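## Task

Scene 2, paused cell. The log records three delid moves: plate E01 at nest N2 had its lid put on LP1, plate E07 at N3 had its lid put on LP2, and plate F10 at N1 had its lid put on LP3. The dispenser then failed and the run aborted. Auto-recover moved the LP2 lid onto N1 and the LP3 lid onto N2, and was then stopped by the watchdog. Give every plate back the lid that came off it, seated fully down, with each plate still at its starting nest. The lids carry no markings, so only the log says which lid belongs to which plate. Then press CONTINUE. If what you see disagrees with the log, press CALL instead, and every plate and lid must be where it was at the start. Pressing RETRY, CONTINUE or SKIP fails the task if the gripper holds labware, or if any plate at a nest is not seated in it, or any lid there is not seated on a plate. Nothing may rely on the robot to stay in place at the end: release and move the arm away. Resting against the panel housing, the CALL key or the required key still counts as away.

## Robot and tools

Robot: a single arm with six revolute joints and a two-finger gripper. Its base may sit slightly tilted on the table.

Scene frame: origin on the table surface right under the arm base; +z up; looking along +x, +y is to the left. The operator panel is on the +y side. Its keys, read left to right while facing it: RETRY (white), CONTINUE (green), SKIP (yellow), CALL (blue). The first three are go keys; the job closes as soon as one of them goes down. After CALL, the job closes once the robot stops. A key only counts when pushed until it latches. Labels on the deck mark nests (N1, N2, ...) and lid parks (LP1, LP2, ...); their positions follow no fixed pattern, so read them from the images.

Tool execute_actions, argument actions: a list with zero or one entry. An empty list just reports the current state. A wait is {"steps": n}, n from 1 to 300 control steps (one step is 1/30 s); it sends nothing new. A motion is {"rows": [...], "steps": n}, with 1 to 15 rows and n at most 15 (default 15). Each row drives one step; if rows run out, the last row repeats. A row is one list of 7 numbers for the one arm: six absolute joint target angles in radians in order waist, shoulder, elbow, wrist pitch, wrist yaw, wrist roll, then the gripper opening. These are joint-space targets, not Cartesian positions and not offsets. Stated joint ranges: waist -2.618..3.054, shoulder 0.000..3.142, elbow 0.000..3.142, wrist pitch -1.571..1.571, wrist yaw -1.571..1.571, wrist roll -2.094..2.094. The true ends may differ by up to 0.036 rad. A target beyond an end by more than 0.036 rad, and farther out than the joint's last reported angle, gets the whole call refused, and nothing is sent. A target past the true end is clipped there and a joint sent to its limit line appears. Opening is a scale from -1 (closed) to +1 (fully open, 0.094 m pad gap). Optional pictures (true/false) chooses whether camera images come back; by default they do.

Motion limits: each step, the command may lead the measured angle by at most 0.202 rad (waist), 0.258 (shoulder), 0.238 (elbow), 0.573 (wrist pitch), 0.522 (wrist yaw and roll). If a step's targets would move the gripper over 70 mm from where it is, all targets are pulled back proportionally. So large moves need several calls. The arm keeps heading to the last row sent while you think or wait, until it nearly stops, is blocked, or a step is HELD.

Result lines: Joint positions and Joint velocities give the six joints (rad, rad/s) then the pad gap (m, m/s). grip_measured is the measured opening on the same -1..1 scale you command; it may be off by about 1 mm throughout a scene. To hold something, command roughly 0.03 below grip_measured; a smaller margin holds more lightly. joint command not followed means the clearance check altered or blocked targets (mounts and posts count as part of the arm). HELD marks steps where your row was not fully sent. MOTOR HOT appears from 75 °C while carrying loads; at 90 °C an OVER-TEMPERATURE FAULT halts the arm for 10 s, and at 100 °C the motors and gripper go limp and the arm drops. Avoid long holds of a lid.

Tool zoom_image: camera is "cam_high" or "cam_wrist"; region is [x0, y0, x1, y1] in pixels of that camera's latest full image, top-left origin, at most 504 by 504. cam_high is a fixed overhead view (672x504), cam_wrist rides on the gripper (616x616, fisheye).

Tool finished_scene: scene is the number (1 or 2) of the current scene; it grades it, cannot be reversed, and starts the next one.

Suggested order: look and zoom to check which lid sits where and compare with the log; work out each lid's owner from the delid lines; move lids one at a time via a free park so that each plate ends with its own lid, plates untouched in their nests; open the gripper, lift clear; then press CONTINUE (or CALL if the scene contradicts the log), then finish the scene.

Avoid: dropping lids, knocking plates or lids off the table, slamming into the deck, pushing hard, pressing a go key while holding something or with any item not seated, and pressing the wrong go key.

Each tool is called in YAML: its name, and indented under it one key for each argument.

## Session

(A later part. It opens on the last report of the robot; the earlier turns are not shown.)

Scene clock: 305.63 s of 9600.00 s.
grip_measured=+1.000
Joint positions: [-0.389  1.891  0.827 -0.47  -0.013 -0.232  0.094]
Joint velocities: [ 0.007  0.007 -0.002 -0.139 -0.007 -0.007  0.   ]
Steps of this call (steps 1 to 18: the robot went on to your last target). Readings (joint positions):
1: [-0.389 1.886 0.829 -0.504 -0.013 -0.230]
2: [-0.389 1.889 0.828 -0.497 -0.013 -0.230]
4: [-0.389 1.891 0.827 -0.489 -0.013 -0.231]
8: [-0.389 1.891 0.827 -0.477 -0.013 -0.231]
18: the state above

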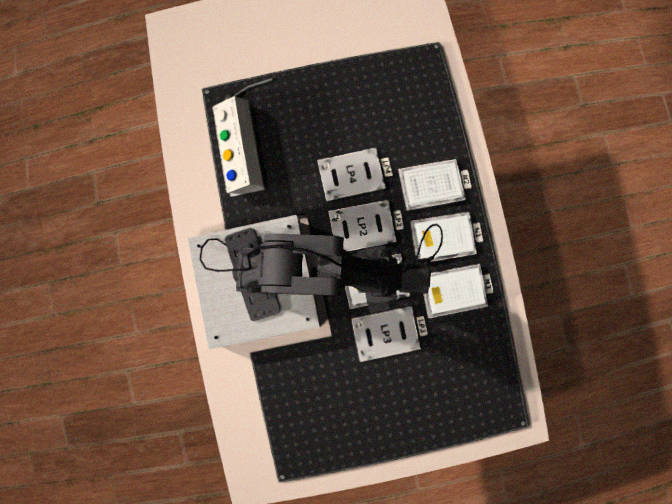

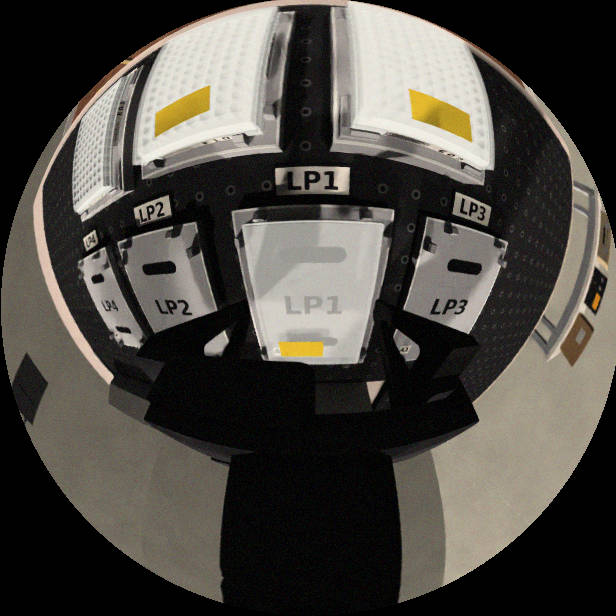

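execute_actions:
  actions:
    - {"rows": [[-0.389, 1.912, 0.827, -0.448, -0.013, -0.232, 1], [-0.389, 1.914, 0.827, -0.445, -0.013, -0.232, 1], [-0.389, 1.916, 0.827, -0.442, -0.013, -0.232, 1], [-0.389, 1.918, 0.827, -0.439, -0.013, -0.232, 1], [-0.389, 1.920, 0.827, -0.436, -0.013, -0.232, 1], [-0.389, 1.922, 0.827, -0.433, -0.013, -0.232, 1], [-0.389, 1.924, 0.827, -0.430, -0.013, -0.232, 1], [-0.389, 1.926, 0.827, -0.427, -0.013, -0.232, 1], [-0.389, 1.926, 0.827, -0.426, -0.013, -0.232, 1]], "steps": 15}
  pictures: false

execute_actions:
  actions:
    - {"steps": 12}

zoom_image:
  camera: "cam_wrist"
  region: [210, 160, 420, 370]

Scene clock: 314.53 s of 9600.00 s.
grip_measured=+1.000
Joint positions: [-0.389  1.914  0.827 -0.448 -0.013 -0.232  0.094]
Joint velocities: [-0.002 -0.017 -0.022  0.022  0.022  0.007  0.   ]
Steps of this call (steps 1 to 15: the robot went on to your last target; steps 16 to 90: nothing new was sent; then 5.40 s passed at rest; steps 91 to 105: all 15 steps of this action). Readings (joint positions):
91: [-0.389 1.891 0.827 -0.470 -0.013 -0.232]
92: [-0.389 1.891 0.827 -0.468 -0.013 -0.232]
94: [-0.389 1.895 0.827 -0.464 -0.013 -0.232]
98: [-0.389 1.910 0.827 -0.455 -0.013 -0.232]
105: the state above

Scene clock: 314.93 s of 9600.00 s.
grip_measured=+1.000
Joint positions: [-0.389  1.914  0.827 -0.444 -0.013 -0.232  0.094]
Joint velocities: [-0.007  0.012 -0.012  0.066  0.051  0.051  0.   ]
Steps of this call (steps 1 to 12: the robot went on to your last target). Readings (joint positions):
1: [-0.389 1.914 0.827 -0.447 -0.013 -0.232]
2: [-0.389 1.914 0.827 -0.447 -0.013 -0.232]
4: [-0.389 1.914 0.827 -0.446 -0.013 -0.232]
8: [-0.389 1.914 0.827 -0.444 -0.013 -0.232]
12: the state above

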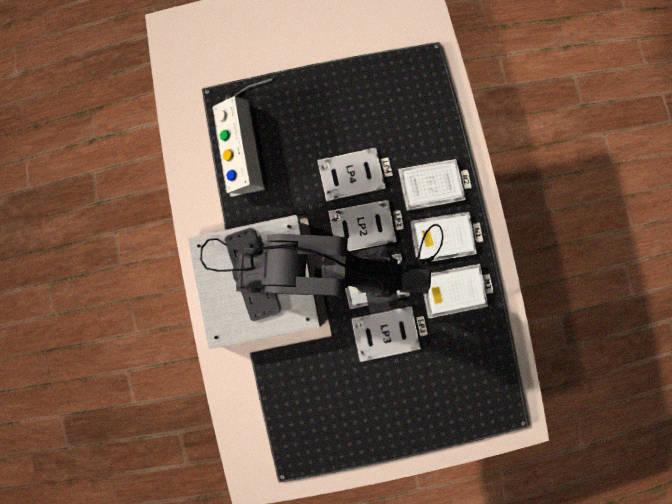

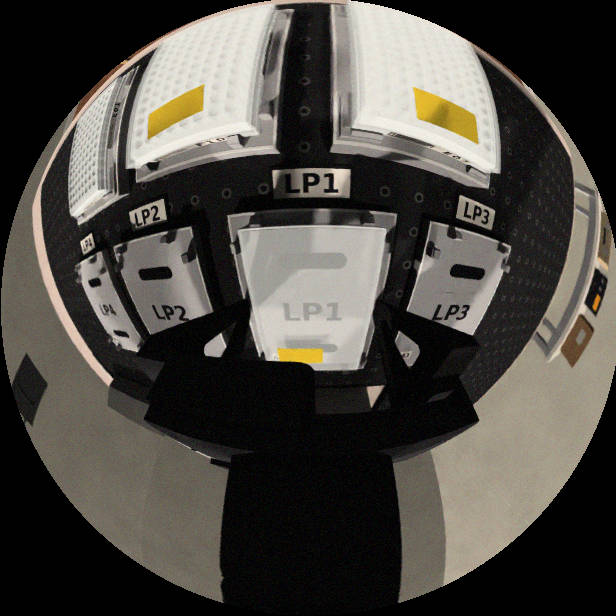

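Region (210, 160, 420, 370) of cam_wrist's 616x616 image, scaled by 2.400, with more detail than that image has.

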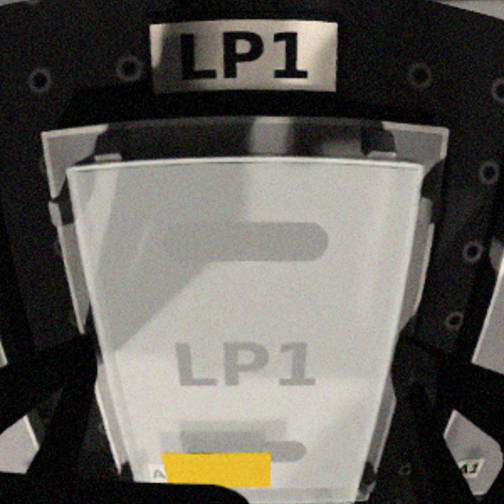

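execute_actions:
  actions:
    - {"rows": [[-0.389, 1.914, 0.827, -0.444, -0.013, -0.232, 0.95], [-0.389, 1.914, 0.827, -0.444, -0.013, -0.232, 0.9], [-0.389, 1.914, 0.827, -0.444, -0.013, -0.232, 0.86], [-0.389, 1.914, 0.827, -0.444, -0.013, -0.232, 0.83], [-0.389, 1.914, 0.827, -0.444, -0.013, -0.232, 0.81], [-0.389, 1.914, 0.827, -0.444, -0.013, -0.232, 0.79], [-0.389, 1.914, 0.827, -0.444, -0.013, -0.232, 0.775], [-0.389, 1.914, 0.827, -0.444, -0.013, -0.232, 0.76], [-0.389, 1.914, 0.827, -0.444, -0.013, -0.232, 0.745]], "steps": 15}

zoom_image:
  camera: "cam_wrist"
  region: [210, 160, 420, 370]

Scene clock: 319.90 s of 9600.00 s.
grip_measured=+0.781
Joint positions: [-0.389  1.914  0.827 -0.444 -0.013 -0.232  0.084]
Joint velocities: [ 0.007  0.007 -0.007 -0.007  0.051 -0.022 -0.   ]
Steps of this call (steps 1 to 15: the robot went on to your last target; steps 16 to 90: nothing new was sent; then 1.47 s passed at rest; steps 91 to 105: all 15 steps of this action). Readings (joint positions):
91: [-0.389 1.914 0.827 -0.444 -0.013 -0.232]
92: [-0.389 1.914 0.827 -0.444 -0.013 -0.232]
94: [-0.389 1.914 0.827 -0.444 -0.013 -0.232]
98: [-0.389 1.914 0.827 -0.444 -0.013 -0.232]
105: the state above

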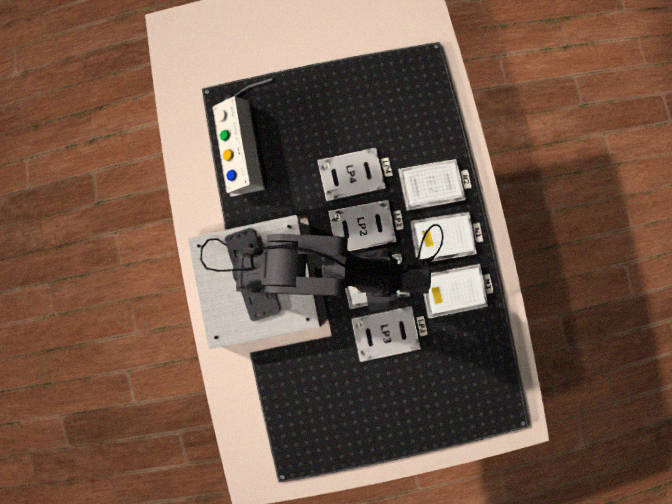

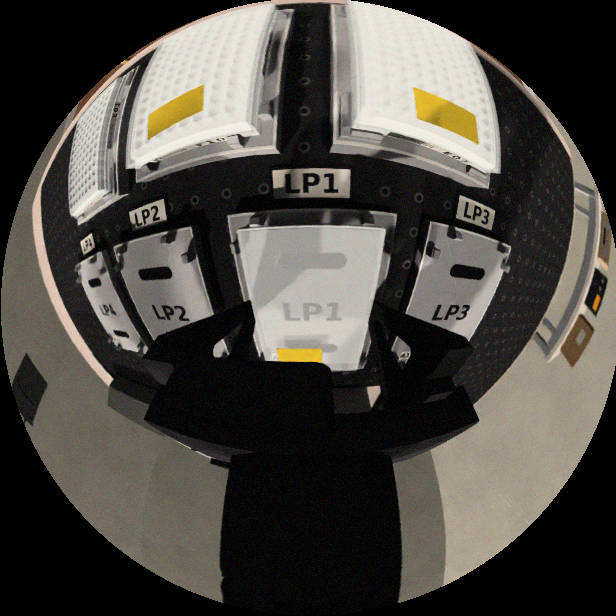

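Region (210, 160, 420, 370) of cam_wrist's 616x616 image, scaled by 2.400, with more detail than that image has.

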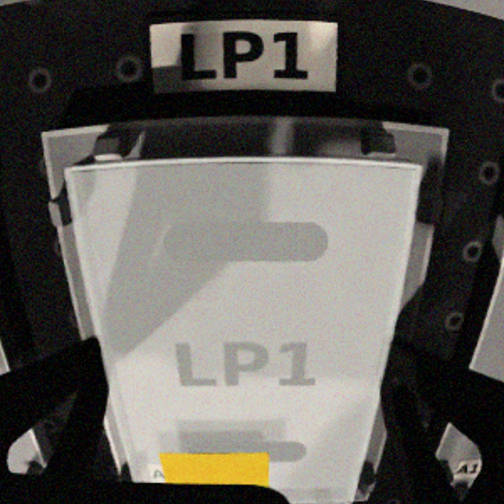

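execute_actions:
  actions:
    - {"rows": [[-0.389, 1.879, 0.852, -0.466, -0.013, -0.232, 0.745], [-0.389, 1.870, 0.858, -0.481, -0.013, -0.232, 0.745], [-0.389, 1.860, 0.864, -0.497, -0.013, -0.232, 0.745], [-0.389, 1.849, 0.870, -0.514, -0.013, -0.232, 0.745], [-0.389, 1.838, 0.876, -0.531, -0.013, -0.232, 0.745], [-0.389, 1.827, 0.882, -0.549, -0.013, -0.232, 0.745], [-0.389, 1.816, 0.888, -0.566, -0.013, -0.232, 0.745], [-0.389, 1.805, 0.894, -0.584, -0.013, -0.232, 0.745], [-0.389, 1.794, 0.900, -0.601, -0.013, -0.232, 0.745], [-0.389, 1.783, 0.906, -0.619, -0.013, -0.232, 0.745], [-0.388, 1.772, 0.912, -0.636, -0.013, -0.231, 0.745], [-0.385, 1.761, 0.918, -0.654, -0.013, -0.228, 0.745], [-0.381, 1.750, 0.924, -0.671, -0.013, -0.223, 0.745], [-0.375, 1.739, 0.930, -0.689, -0.013, -0.217, 0.745], [-0.367, 1.729, 0.936, -0.707, -0.013, -0.208, 0.745]], "steps": 15}
  pictures: false

execute_actions:
  actions:
    - {"rows": [[-0.357, 1.735, 0.948, -0.7155, -0.013, -0.198, 0.745], [-0.346, 1.760, 0.966, -0.7239, -0.013, -0.186, 0.745], [-0.333, 1.790, 0.988, -0.7322, -0.013, -0.171, 0.745], [-0.319, 1.815, 1.014, -0.7405, -0.013, -0.156, 0.745], [-0.305, 1.838, 1.042, -0.7489, -0.013, -0.141, 0.745], [-0.291, 1.8576, 1.0719, -0.7572, -0.013, -0.126, 0.745], [-0.277, 1.8724, 1.0948, -0.7655, -0.013, -0.111, 0.745], [-0.263, 1.8871, 1.1177, -0.7738, -0.013, -0.096, 0.745], [-0.249, 1.9019, 1.1407, -0.7822, -0.013, -0.081, 0.745], [-0.235, 1.9166, 1.1636, -0.7905, -0.013, -0.066, 0.745], [-0.221, 1.9314, 1.1865, -0.7988, -0.013, -0.050, 0.745], [-0.207, 1.9461, 1.2095, -0.8072, -0.013, -0.035, 0.745], [-0.193, 1.9609, 1.2324, -0.8155, -0.013, -0.020, 0.745], [-0.179, 1.9756, 1.2553, -0.8238, -0.013, -0.005, 0.745], [-0.165, 1.9904, 1.2783, -0.8322, -0.013, 0.010, 0.745]], "steps": 15}
  pictures: false

execute_actions:
  actions:
    - {"rows": [[-0.151, 2.0051, 1.3012, -0.8405, -0.013, 0.025, 0.745], [-0.137, 2.0199, 1.3241, -0.8488, -0.013, 0.040, 0.745], [-0.122, 2.0346, 1.3470, -0.8571, -0.013, 0.056, 0.745], [-0.108, 2.0494, 1.3700, -0.8655, -0.013, 0.071, 0.745], [-0.094, 2.0641, 1.3929, -0.8738, -0.013, 0.086, 0.745], [-0.080, 2.0820, 1.4192, -0.8827, -0.013, 0.101, 0.745], [-0.066, 2.0999, 1.4455, -0.8917, -0.013, 0.116, 0.745], [-0.052, 2.1178, 1.4718, -0.9006, -0.013, 0.131, 0.745], [-0.038, 2.1358, 1.4980, -0.9095, -0.013, 0.146, 0.745], [-0.024, 2.1537, 1.5243, -0.9184, -0.013, 0.162, 0.745], [-0.010, 2.1716, 1.5506, -0.9274, -0.013, 0.177, 0.745], [0.004, 2.1895, 1.5769, -0.9363, -0.013, 0.192, 0.745], [0.018, 2.2074, 1.6032, -0.9452, -0.013, 0.207, 0.745], [0.032, 2.2253, 1.6295, -0.9542, -0.013, 0.222, 0.745], [0.046, 2.2433, 1.6557, -0.9631, -0.013, 0.237, 0.745]], "steps": 15}
  pictures: false

execute_actions:
  actions:
    - {"rows": [[0.060, 2.2612, 1.6820, -0.9720, -0.013, 0.252, 0.745], [0.074, 2.2791, 1.7083, -0.9809, -0.013, 0.267, 0.745], [0.087, 2.2970, 1.7346, -0.9899, -0.013, 0.282, 0.745], [0.098, 2.3149, 1.7609, -0.9988, -0.013, 0.294, 0.745], [0.108, 2.3328, 1.7872, -1.0077, -0.013, 0.304, 0.745], [0.116, 2.3508, 1.8134, -1.0166, -0.013, 0.313, 0.745], [0.122, 2.3687, 1.8397, -1.0256, -0.013, 0.319, 0.745], [0.126, 2.3866, 1.8660, -1.0345, -0.013, 0.324, 0.745], [0.129, 2.4045, 1.8923, -1.0434, -0.013, 0.327, 0.745], [0.130, 2.4224, 1.9186, -1.0524, -0.013, 0.328, 0.745], [0.130, 2.4381, 1.9416, -1.0602, -0.013, 0.328, 0.745], [0.130, 2.4529, 1.9633, -1.0675, -0.013, 0.328, 0.745], [0.130, 2.4663, 1.9830, -1.0742, -0.013, 0.328, 0.745], [0.130, 2.4784, 2.0007, -1.0803, -0.013, 0.328, 0.745], [0.130, 2.4887, 2.0158, -1.0854, -0.013, 0.328, 0.745]], "steps": 15}
  pictures: false

execute_actions:
  actions:
    - {"rows": [[0.130, 2.4972, 2.0283, -1.0896, -0.013, 0.328, 0.745], [0.130, 2.5039, 2.0382, -1.0930, -0.013, 0.328, 0.745], [0.130, 2.5084, 2.0447, -1.0952, -0.013, 0.328, 0.745], [0.130, 2.5111, 2.0487, -1.0966, -0.013, 0.328, 0.745], [0.130, 2.512, 2.05, -1.097, -0.013, 0.328, 0.745]], "steps": 15}
  pictures: false

execute_actions:
  actions:
    - {"steps": 8}

zoom_image:
  camera: "cam_wrist"
  region: [210, 160, 420, 370]

Scene clock: 359.27 s of 9600.00 s.
grip_measured=+0.781
Joint positions: [-0.386  1.776  0.902 -0.62  -0.013 -0.227  0.084]
Joint velocities: [ 0.071 -0.32   0.173 -0.491 -0.037  0.095 -0.   ]
Steps of this call (steps 1 to 15: the robot went on to your last target; steps 16 to 90: nothing new was sent; then 35.87 s passed at rest; steps 91 to 105: all 15 steps of this action). Readings (joint positions):
91: [-0.389 1.914 0.827 -0.445 -0.013 -0.232]
92: [-0.389 1.913 0.827 -0.447 -0.013 -0.232]
94: [-0.389 1.904 0.832 -0.462 -0.013 -0.232]
98: [-0.389 1.860 0.855 -0.515 -0.013 -0.232]
105: the state above

Scene clock: 359.77 s of 9600.00 s.
grip_measured=+0.781
Joint positions: [-0.197  1.958  1.215 -0.783 -0.012 -0.057  0.084]
Joint velocities: [ 0.393  0.437  0.667 -0.242 -0.037  0.432 -0.001]
Steps of this call (steps 1 to 15: all 15 steps of this action). Readings (joint positions):
1: [-0.382 1.768 0.909 -0.637 -0.013 -0.223]
2: [-0.375 1.766 0.919 -0.655 -0.012 -0.217]
4: [-0.354 1.775 0.951 -0.685 -0.012 -0.201]
8: [-0.297 1.847 1.053 -0.727 -0.012 -0.155]
15: the state above

Scene clock: 360.27 s of 9600.00 s.
grip_measured=+0.781
Joint positions: [ 0.013  2.207  1.588 -0.911 -0.012  0.168  0.084]
Joint velocities: [ 0.374  0.501  0.764 -0.286 -0.037  0.344  0.001]
Steps of this call (steps 1 to 15: all 15 steps of this action). Readings (joint positions):
1: [-0.183 1.972 1.238 -0.791 -0.012 -0.043]
2: [-0.170 1.987 1.261 -0.800 -0.012 -0.028]
4: [-0.141 2.016 1.307 -0.816 -0.012 0.002]
8: [-0.084 2.079 1.404 -0.851 -0.012 0.062]
15: the state above

Scene clock: 360.77 s of 9600.00 s.
grip_measured=+0.781
Joint positions: [ 0.133  2.465  1.961 -1.038 -0.013  0.312  0.084]
Joint velocities: [-0.017  0.374  0.52  -0.154 -0.022  0.081  0.   ]
Steps of this call (steps 1 to 15: all 15 steps of this action). Readings (joint positions):
1: [0.027 2.225 1.614 -0.920 -0.012 0.183]
2: [0.041 2.243 1.640 -0.928 -0.012 0.198]
4: [0.069 2.279 1.692 -0.946 -0.012 0.227]
8: [0.115 2.351 1.797 -0.982 -0.012 0.275]
15: the state above

Scene clock: 361.27 s of 9600.00 s.
grip_measured=+0.781
Joint positions: [ 0.133  2.51   2.022 -1.081 -0.013  0.321  0.084]
Joint velocities: [ 0.002  0.002  0.002  0.007 -0.081  0.037  0.   ]
Steps of this call (steps 1 to 15: all 15 steps of this action). Readings (joint positions):
1: [0.133 2.477 1.977 -1.044 -0.013 0.314]
2: [0.133 2.487 1.990 -1.050 -0.013 0.316]
4: [0.133 2.502 2.010 -1.059 -0.013 0.318]
8: [0.133 2.510 2.019 -1.072 -0.013 0.320]
15: the state above

Scene clock: 361.53 s of 9600.00 s.
grip_measured=+0.781
Joint positions: [ 0.133  2.51   2.022 -1.083 -0.013  0.322  0.084]
Joint velocities: [-0.017 -0.002  0.002  0.022  0.022  0.007 -0.001]
Steps of this call (steps 1 to 8: the robot went on to your last target). Readings (joint positions):
1: [0.133 2.510 2.022 -1.082 -0.013 0.322]
2: [0.133 2.510 2.022 -1.082 -0.013 0.322]
4: [0.133 2.510 2.022 -1.083 -0.013 0.322]
8: the state above

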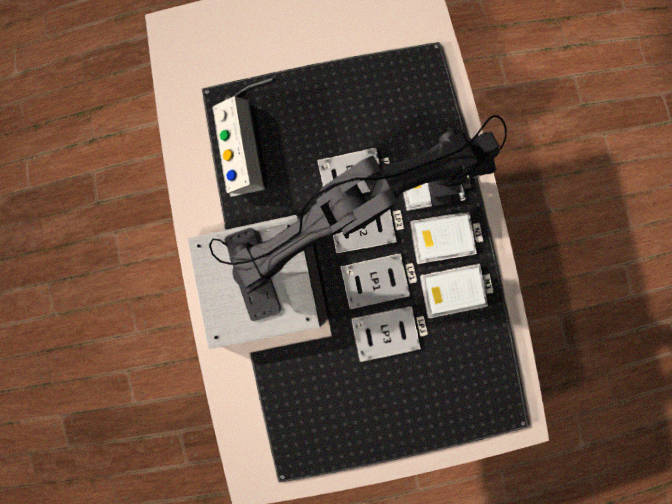

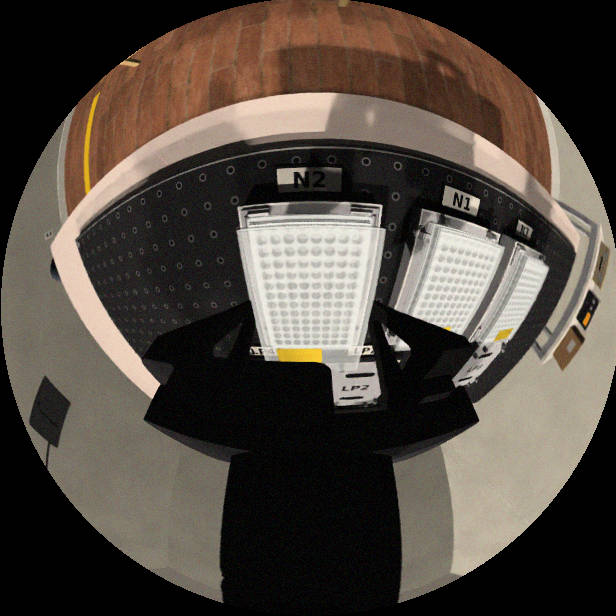

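Region (210, 160, 420, 370) of cam_wrist's 616x616 image, scaled by 2.400, with more detail than that image has.

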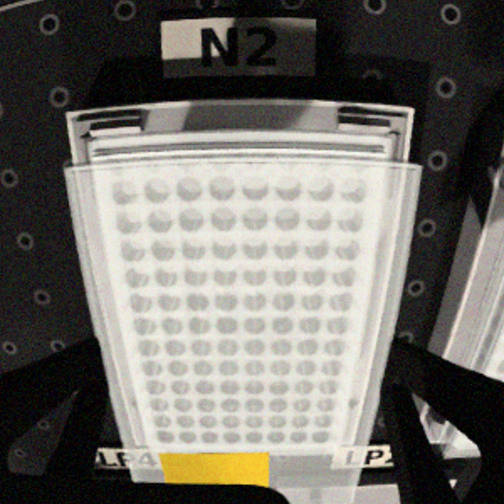

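execute_actions:
  actions: []

zoom_image:
  camera: "cam_wrist"
  region: [210, 160, 420, 370]

Scene clock: 371.30 s of 9600.00 s.
grip_measured=+0.781
Joint positions: [ 0.133  2.51   2.022 -1.084 -0.013  0.322  0.084]
Joint velocities: [-0.012  0.002 -0.012  0.007 -0.066  0.022 -0.   ]
Steps of this call (steps 1 to 15: the robot went on to your last target; steps 16 to 90: nothing new was sent; then 6.77 s passed at rest). Readings (joint positions):
1: [0.133 2.510 2.022 -1.083 -0.013 0.322]
2: [0.133 2.510 2.022 -1.083 -0.013 0.322]
4: [0.133 2.510 2.022 -1.084 -0.013 0.322]
8: [0.133 2.510 2.022 -1.084 -0.013 0.322]
90: the state above
The arm was judged still, so your last target was given up. Only a new action makes it travel on or press farther. Fingers that are still opening or closing keep moving.

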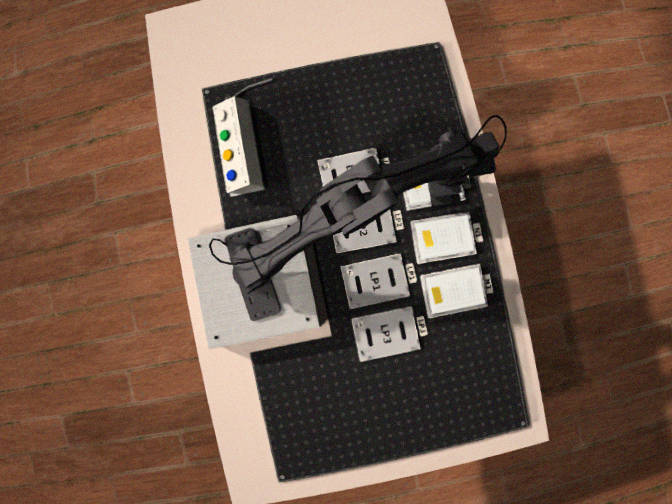

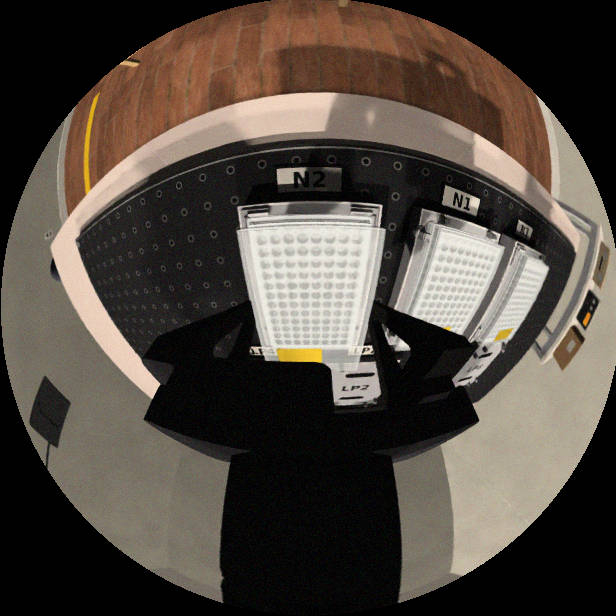

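Region (210, 160, 420, 370) of cam_wrist's 616x616 image, scaled by 2.400, with more detail than that image has.

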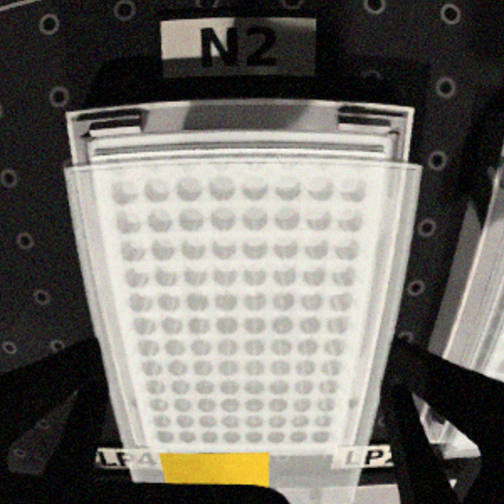

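execute_actions:
  actions:
    - {"rows": [[0.133,2.510,2.005,-1.062,-0.022,0.322,0.745],[0.133,2.510,2.002,-1.057,-0.023,0.322,0.745],[0.133,2.510,1.999,-1.052,-0.024,0.322,0.745],[0.133,2.510,1.996,-1.047,-0.025,0.322,0.745],[0.133,2.510,1.993,-1.042,-0.025,0.322,0.745],[0.133,2.510,1.990,-1.037,-0.025,0.322,0.745],[0.133,2.510,1.987,-1.032,-0.025,0.322,0.745],[0.133,2.510,1.984,-1.027,-0.025,0.322,0.745],[0.133,2.510,1.981,-1.022,-0.025,0.322,0.745],[0.133,2.510,1.979,-1.017,-0.025,0.322,0.745],[0.133,2.510,1.977,-1.012,-0.025,0.322,0.745],[0.133,2.510,1.977,-1.008,-0.025,0.322,0.745]], "steps": 15}
  pictures: false

execute_actions:
  actions:
    - {"steps": 12}

zoom_image:
  camera: "cam_wrist"
  region: [210, 160, 420, 370]

Scene clock: 375.57 s of 9600.00 s.
grip_measured=+0.781
Joint positions: [ 0.133  2.51   1.986 -1.038 -0.019  0.322  0.084]
Joint velocities: [-0.012  0.012  0.002  0.037 -0.037  0.022  0.   ]
Steps of this call (steps 1 to 90: nothing new was sent; then 0.77 s passed at rest; steps 91 to 105: all 15 steps of this action). Readings (joint positions):
91: [0.133 2.510 2.021 -1.083 -0.014 0.322]
92: [0.133 2.510 2.019 -1.081 -0.014 0.322]
94: [0.133 2.510 2.012 -1.075 -0.016 0.322]
98: [0.133 2.510 1.997 -1.062 -0.018 0.322]
105: the state above

Scene clock: 375.97 s of 9600.00 s.
grip_measured=+0.781
Joint positions: [ 0.133  2.51   1.986 -1.026 -0.02   0.322  0.084]
Joint velocities: [-0.017 -0.012 -0.012  0.066  0.022  0.022 -0.001]
Steps of this call (steps 1 to 12: the robot went on to your last target). Readings (joint positions):
1: [0.133 2.510 1.986 -1.035 -0.019 0.322]
2: [0.133 2.510 1.986 -1.033 -0.019 0.322]
4: [0.133 2.510 1.986 -1.030 -0.019 0.322]
8: [0.133 2.510 1.986 -1.027 -0.019 0.322]
12: the state above

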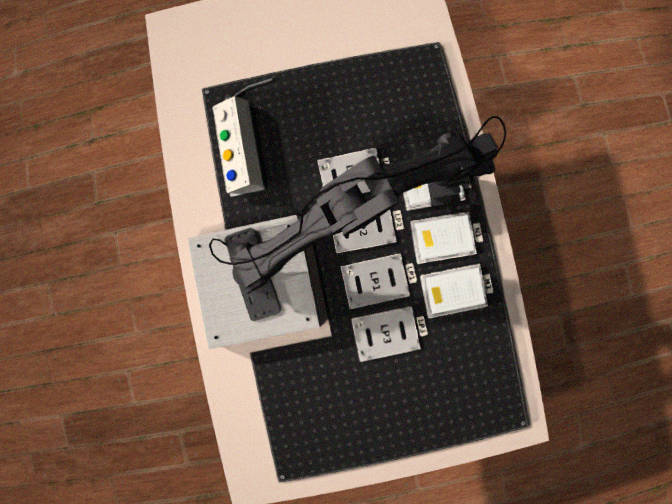

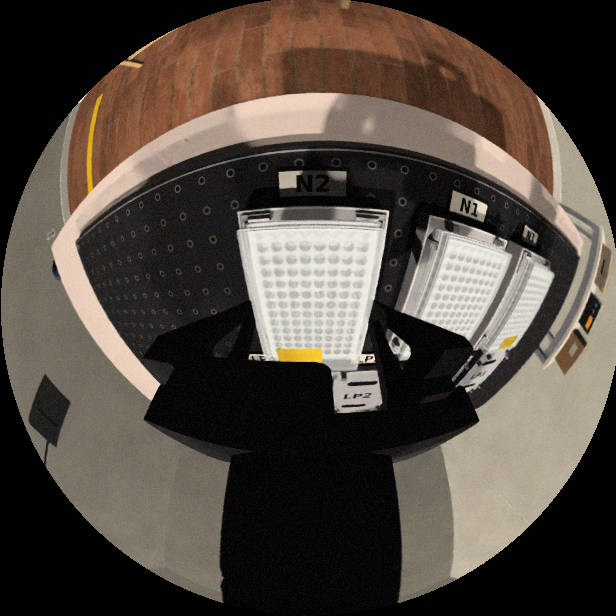

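Region (210, 160, 420, 370) of cam_wrist's 616x616 image, scaled by 2.400, with more detail than that image has.

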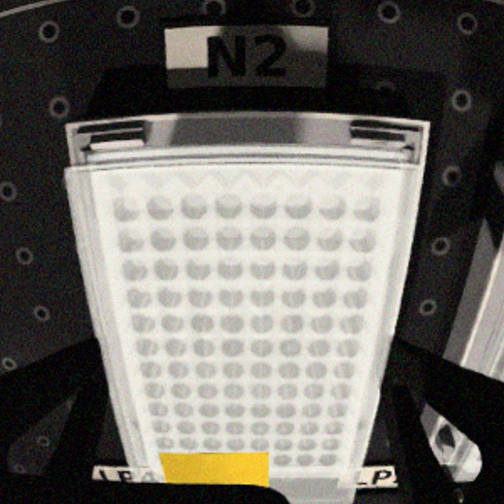

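execute_actions:
  actions:
    - {"rows": [[0.133,2.510,1.980,-1.015,-0.0105,0.322,0.745]], "steps": 15}

zoom_image:
  camera: "cam_wrist"
  region: [210, 160, 420, 370]

Scene clock: 379.13 s of 9600.00 s.
grip_measured=+0.781
Joint positions: [ 0.133  2.51   1.986 -1.025 -0.019  0.322  0.084]
Joint velocities: [-0.007 -0.007 -0.007  0.007 -0.051 -0.066 -0.   ]
Steps of this call (steps 1 to 30: the robot went on to your last target; steps 31 to 80: nothing new was sent; steps 81 to 95: all 15 steps of this action). Readings (joint positions):
81: [0.133 2.510 1.986 -1.025 -0.020 0.322]
82: [0.133 2.510 1.986 -1.025 -0.020 0.322]
84: [0.133 2.510 1.986 -1.025 -0.020 0.322]
88: [0.133 2.510 1.986 -1.025 -0.019 0.322]
95: the state above

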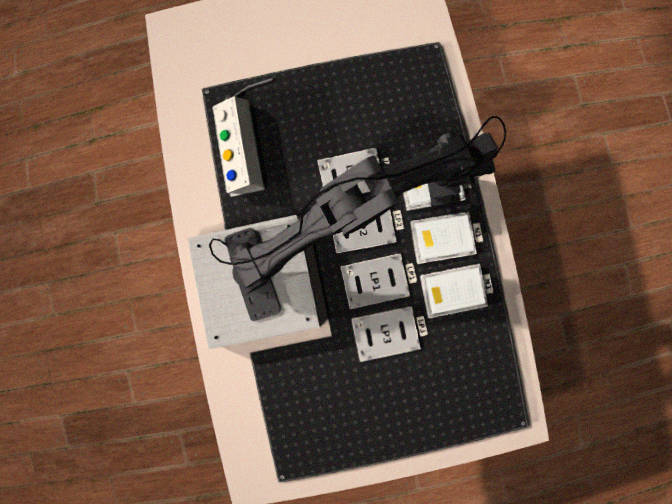

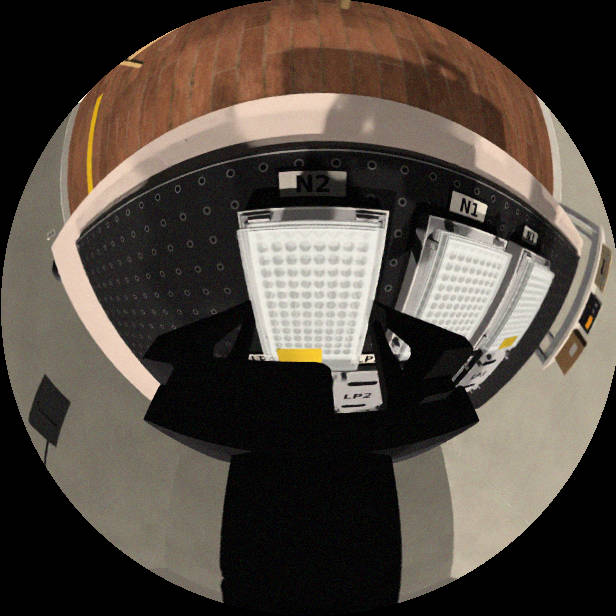

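Region (210, 160, 420, 370) of cam_wrist's 616x616 image, scaled by 2.400, with more detail than that image has.

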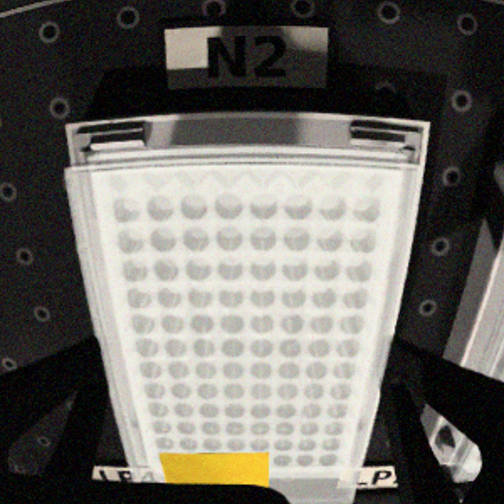

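execute_actions:
  actions:
    - {"rows": [[0.133,2.510,1.980,-1.015,-0.0075,0.322,0.745]], "steps": 15}

zoom_image:
  camera: "cam_wrist"
  region: [210, 160, 420, 370]

Scene clock: 381.30 s of 9600.00 s.
grip_measured=+0.781
Joint positions: [ 0.133  2.51   1.986 -1.025 -0.017  0.322  0.084]
Joint velocities: [ 0.007  0.007 -0.012  0.037  0.007 -0.007 -0.   ]
Steps of this call (steps 1 to 15: the robot went on to your last target; steps 16 to 50: nothing new was sent; steps 51 to 65: all 15 steps of this action). Readings (joint positions):
51: [0.133 2.510 1.986 -1.025 -0.019 0.322]
52: [0.133 2.510 1.986 -1.025 -0.019 0.322]
54: [0.133 2.510 1.986 -1.025 -0.018 0.322]
58: [0.133 2.510 1.986 -1.025 -0.017 0.322]
65: the state above

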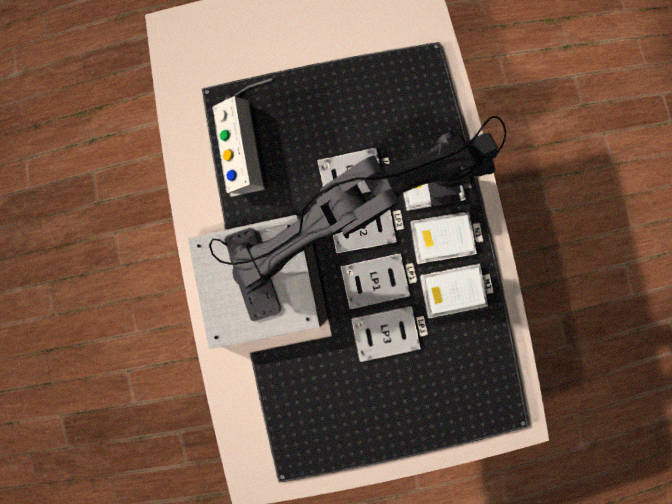

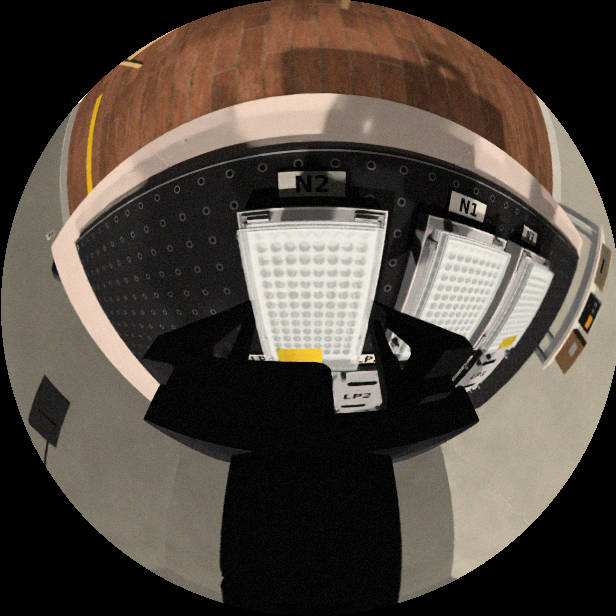

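Region (210, 160, 420, 370) of cam_wrist's 616x616 image, scaled by 2.400, with more detail than that image has.

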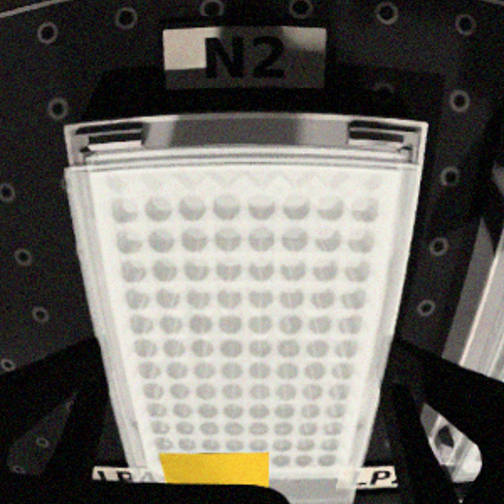

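execute_actions:
  actions:
    - {"rows": [[0.133,2.510,1.974,-1.005,-0.012,0.322,0.745],[0.133,2.510,1.972,-1.002,-0.012,0.322,0.745],[0.133,2.510,1.970,-0.999,-0.012,0.322,0.745],[0.133,2.510,1.968,-0.996,-0.012,0.322,0.745],[0.133,2.510,1.966,-0.993,-0.012,0.322,0.745],[0.133,2.510,1.964,-0.990,-0.012,0.322,0.745],[0.133,2.510,1.962,-0.987,-0.012,0.322,0.745],[0.133,2.510,1.960,-0.984,-0.012,0.322,0.745],[0.133,2.510,1.958,-0.981,-0.012,0.322,0.745],[0.133,2.510,1.956,-0.978,-0.012,0.322,0.745],[0.133,2.510,1.954,-0.975,-0.012,0.322,0.745],[0.133,2.510,1.952,-0.972,-0.012,0.322,0.745],[0.133,2.510,1.950,-0.970,-0.012,0.322,0.745],[0.133,2.510,1.948,-0.970,-0.012,0.322,0.745],[0.133,2.510,1.948,-0.970,-0.012,0.322,0.745]], "steps": 15}
  pictures: false

execute_actions:
  actions:
    - {"steps": 12}

zoom_image:
  camera: "cam_wrist"
  region: [210, 160, 420, 370]

Scene clock: 388.10 s of 9600.00 s.
grip_measured=+0.781
Joint positions: [ 0.133  2.51   1.958 -0.994 -0.017  0.322  0.084]
Joint velocities: [ 0.017  0.002 -0.046  0.095  0.051 -0.022  0.001]
Steps of this call (steps 1 to 15: the robot went on to your last target; steps 16 to 90: nothing new was sent; then 3.30 s passed at rest; steps 91 to 105: all 15 steps of this action). Readings (joint positions):
91: [0.133 2.510 1.986 -1.025 -0.017 0.322]
92: [0.133 2.510 1.986 -1.025 -0.017 0.322]
94: [0.133 2.510 1.984 -1.021 -0.017 0.322]
98: [0.133 2.510 1.973 -1.011 -0.017 0.322]
105: the state above

Scene clock: 388.50 s of 9600.00 s.
grip_measured=+0.781
Joint positions: [ 0.133  2.51   1.958 -0.991 -0.017  0.322  0.084]
Joint velocities: [ 0.002  0.017  0.002 -0.022 -0.037  0.095  0.001]
Steps of this call (steps 1 to 12: the robot went on to your last target). Readings (joint positions):
1: [0.133 2.510 1.958 -0.993 -0.017 0.322]
2: [0.133 2.510 1.958 -0.993 -0.017 0.322]
4: [0.133 2.510 1.958 -0.992 -0.017 0.322]
8: [0.133 2.510 1.958 -0.991 -0.017 0.322]
12: the state above

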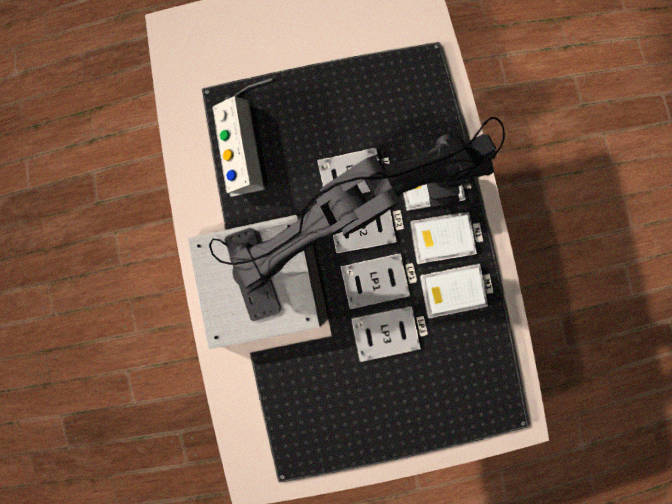

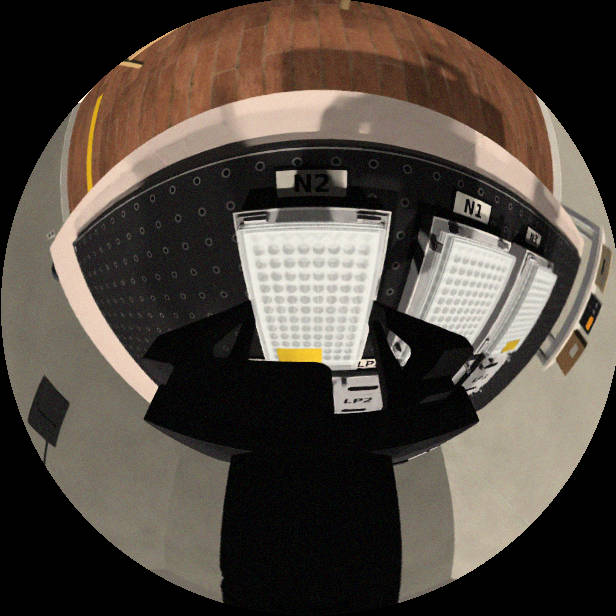

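Region (210, 160, 420, 370) of cam_wrist's 616x616 image, scaled by 2.400, with more detail than that image has.

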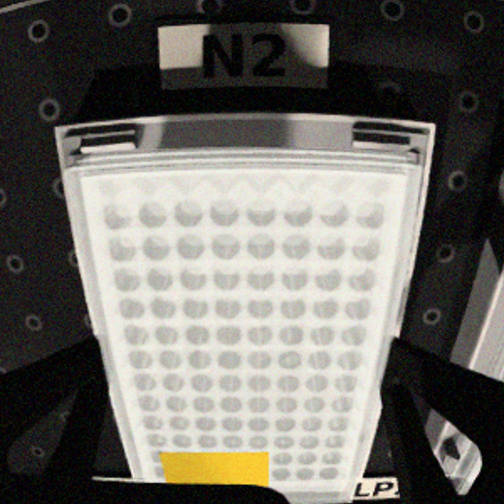

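execute_actions:
  actions:
    - {"rows": [[0.133,2.510,1.952,-0.980,-0.012,0.322,0.79],[0.133,2.510,1.952,-0.980,-0.012,0.322,0.81],[0.133,2.510,1.952,-0.980,-0.012,0.322,0.83],[0.133,2.510,1.952,-0.980,-0.012,0.322,0.86],[0.133,2.510,1.952,-0.980,-0.012,0.322,0.90],[0.133,2.510,1.952,-0.980,-0.012,0.322,0.95],[0.133,2.510,1.952,-0.980,-0.012,0.322,1.0]], "steps": 15}

zoom_image:
  camera: "cam_wrist"
  region: [210, 160, 420, 370]

Scene clock: 391.37 s of 9600.00 s.
grip_measured=+1.000
Joint positions: [ 0.133  2.51   1.958 -0.99  -0.017  0.322  0.094]
Joint velocities: [-0.002 -0.002 -0.012  0.081  0.066 -0.007  0.   ]
Steps of this call (steps 1 to 15: the robot went on to your last target; steps 16 to 71: nothing new was sent; steps 72 to 86: all 15 steps of this action). Readings (joint positions):
72: [0.133 2.510 1.958 -0.990 -0.017 0.322]
73: [0.133 2.510 1.958 -0.990 -0.017 0.322]
75: [0.133 2.510 1.958 -0.990 -0.017 0.322]
79: [0.133 2.510 1.958 -0.990 -0.017 0.322]
86: the state above

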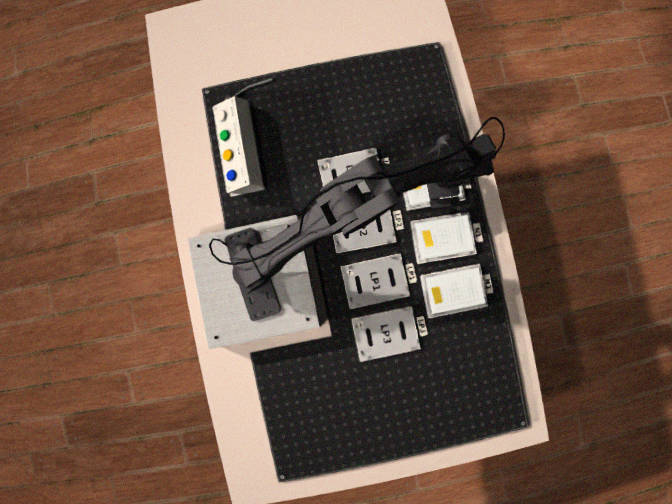

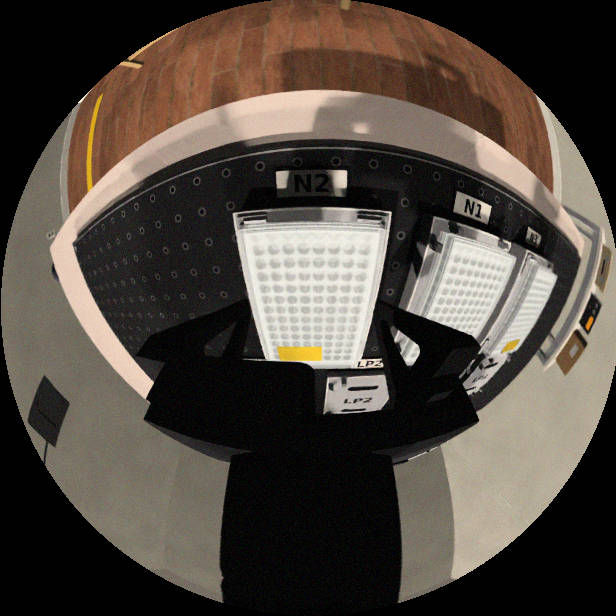

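Region (210, 160, 420, 370) of cam_wrist's 616x616 image, scaled by 2.400, with more detail than that image has.

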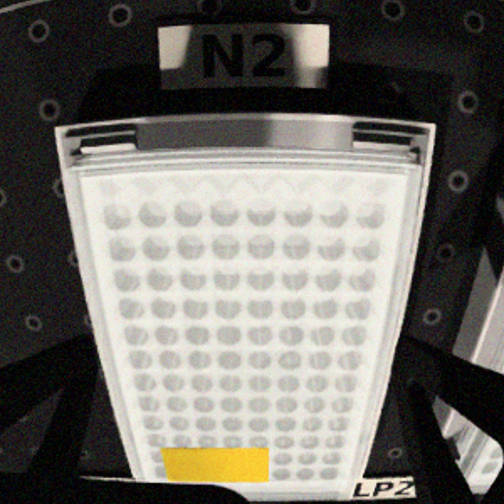

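execute_actions:
  actions:
    - {"rows": [[0.133,2.510,1.981,-1.001,-0.017,0.322,1.0],[0.133,2.510,1.989,-1.012,-0.017,0.322,1.0],[0.133,2.510,1.997,-1.023,-0.017,0.322,1.0],[0.133,2.510,2.005,-1.034,-0.017,0.322,1.0],[0.133,2.510,2.013,-1.045,-0.017,0.322,1.0],[0.133,2.510,2.021,-1.056,-0.017,0.322,1.0],[0.133,2.510,2.029,-1.067,-0.017,0.322,1.0],[0.133,2.510,2.037,-1.078,-0.017,0.322,1.0],[0.133,2.510,2.045,-1.089,-0.017,0.322,1.0],[0.133,2.510,2.053,-1.100,-0.017,0.322,1.0],[0.133,2.510,2.061,-1.111,-0.017,0.322,1.0],[0.133,2.510,2.069,-1.122,-0.017,0.322,1.0],[0.133,2.510,2.077,-1.133,-0.017,0.322,1.0],[0.133,2.510,2.085,-1.144,-0.017,0.322,1.0],[0.133,2.510,2.093,-1.155,-0.017,0.322,1.0]], "steps": 15}
  pictures: false

execute_actions:
  actions:
    - {"rows": [[0.133,2.46,2.093,-1.165,-0.017,0.322,1.0],[0.133,2.44,2.090,-1.175,-0.017,0.322,1.0],[0.133,2.42,2.085,-1.185,-0.017,0.322,1.0],[0.133,2.40,2.075,-1.195,-0.017,0.322,1.0],[0.133,2.38,2.06,-1.20,-0.017,0.322,1.0],[0.133,2.36,2.04,-1.20,-0.017,0.322,1.0],[0.133,2.34,2.02,-1.20,-0.017,0.322,1.0],[0.133,2.32,2.00,-1.20,-0.017,0.322,1.0],[0.133,2.30,1.98,-1.20,-0.017,0.322,1.0],[0.133,2.28,1.96,-1.20,-0.017,0.322,1.0]], "steps": 15}

Scene clock: 396.23 s of 9600.00 s.
grip_measured=+1.000
Joint positions: [ 0.133  2.51   2.053 -1.097 -0.017  0.322  0.094]
Joint velocities: [-0.007 -0.002  0.217 -0.3    0.081 -0.051  0.   ]
Steps of this call (steps 1 to 15: the robot went on to your last target; steps 16 to 90: nothing new was sent; then 1.37 s passed at rest; steps 91 to 105: all 15 steps of this action). Readings (joint positions):
91: [0.133 2.510 1.958 -0.990 -0.017 0.322]
92: [0.133 2.510 1.958 -0.991 -0.017 0.322]
94: [0.133 2.510 1.963 -1.001 -0.017 0.322]
98: [0.133 2.510 1.994 -1.031 -0.017 0.322]
105: the state above

Scene clock: 396.73 s of 9600.00 s.
grip_measured=+1.000
Joint positions: [ 0.133  2.288  1.982 -1.184 -0.017  0.322  0.094]
Joint velocities: [ 0.017 -0.002 -0.012  0.051  0.007  0.007  0.   ]
Steps of this call (steps 1 to 15: all 15 steps of this action). Readings (joint positions):
1: [0.133 2.509 2.059 -1.106 -0.017 0.322]
2: [0.133 2.504 2.060 -1.115 -0.017 0.322]
4: [0.133 2.485 2.060 -1.138 -0.017 0.322]
8: [0.133 2.403 2.033 -1.163 -0.017 0.322]
15: the state above

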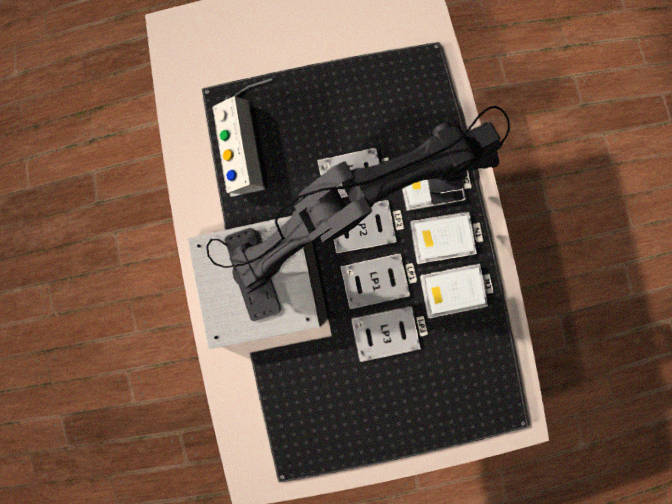

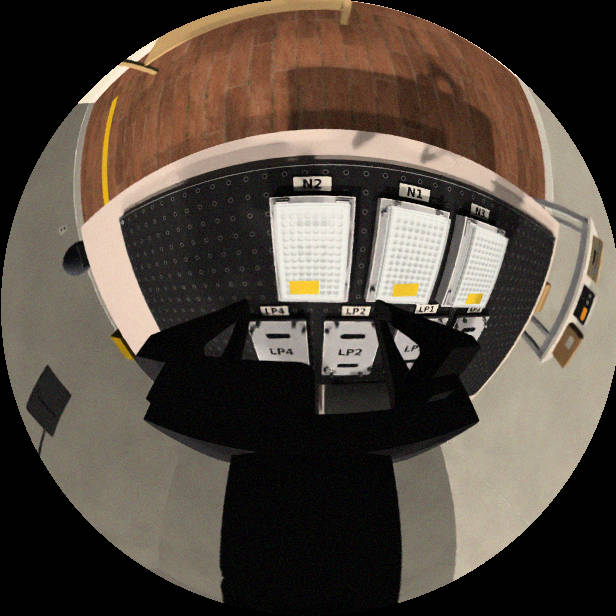

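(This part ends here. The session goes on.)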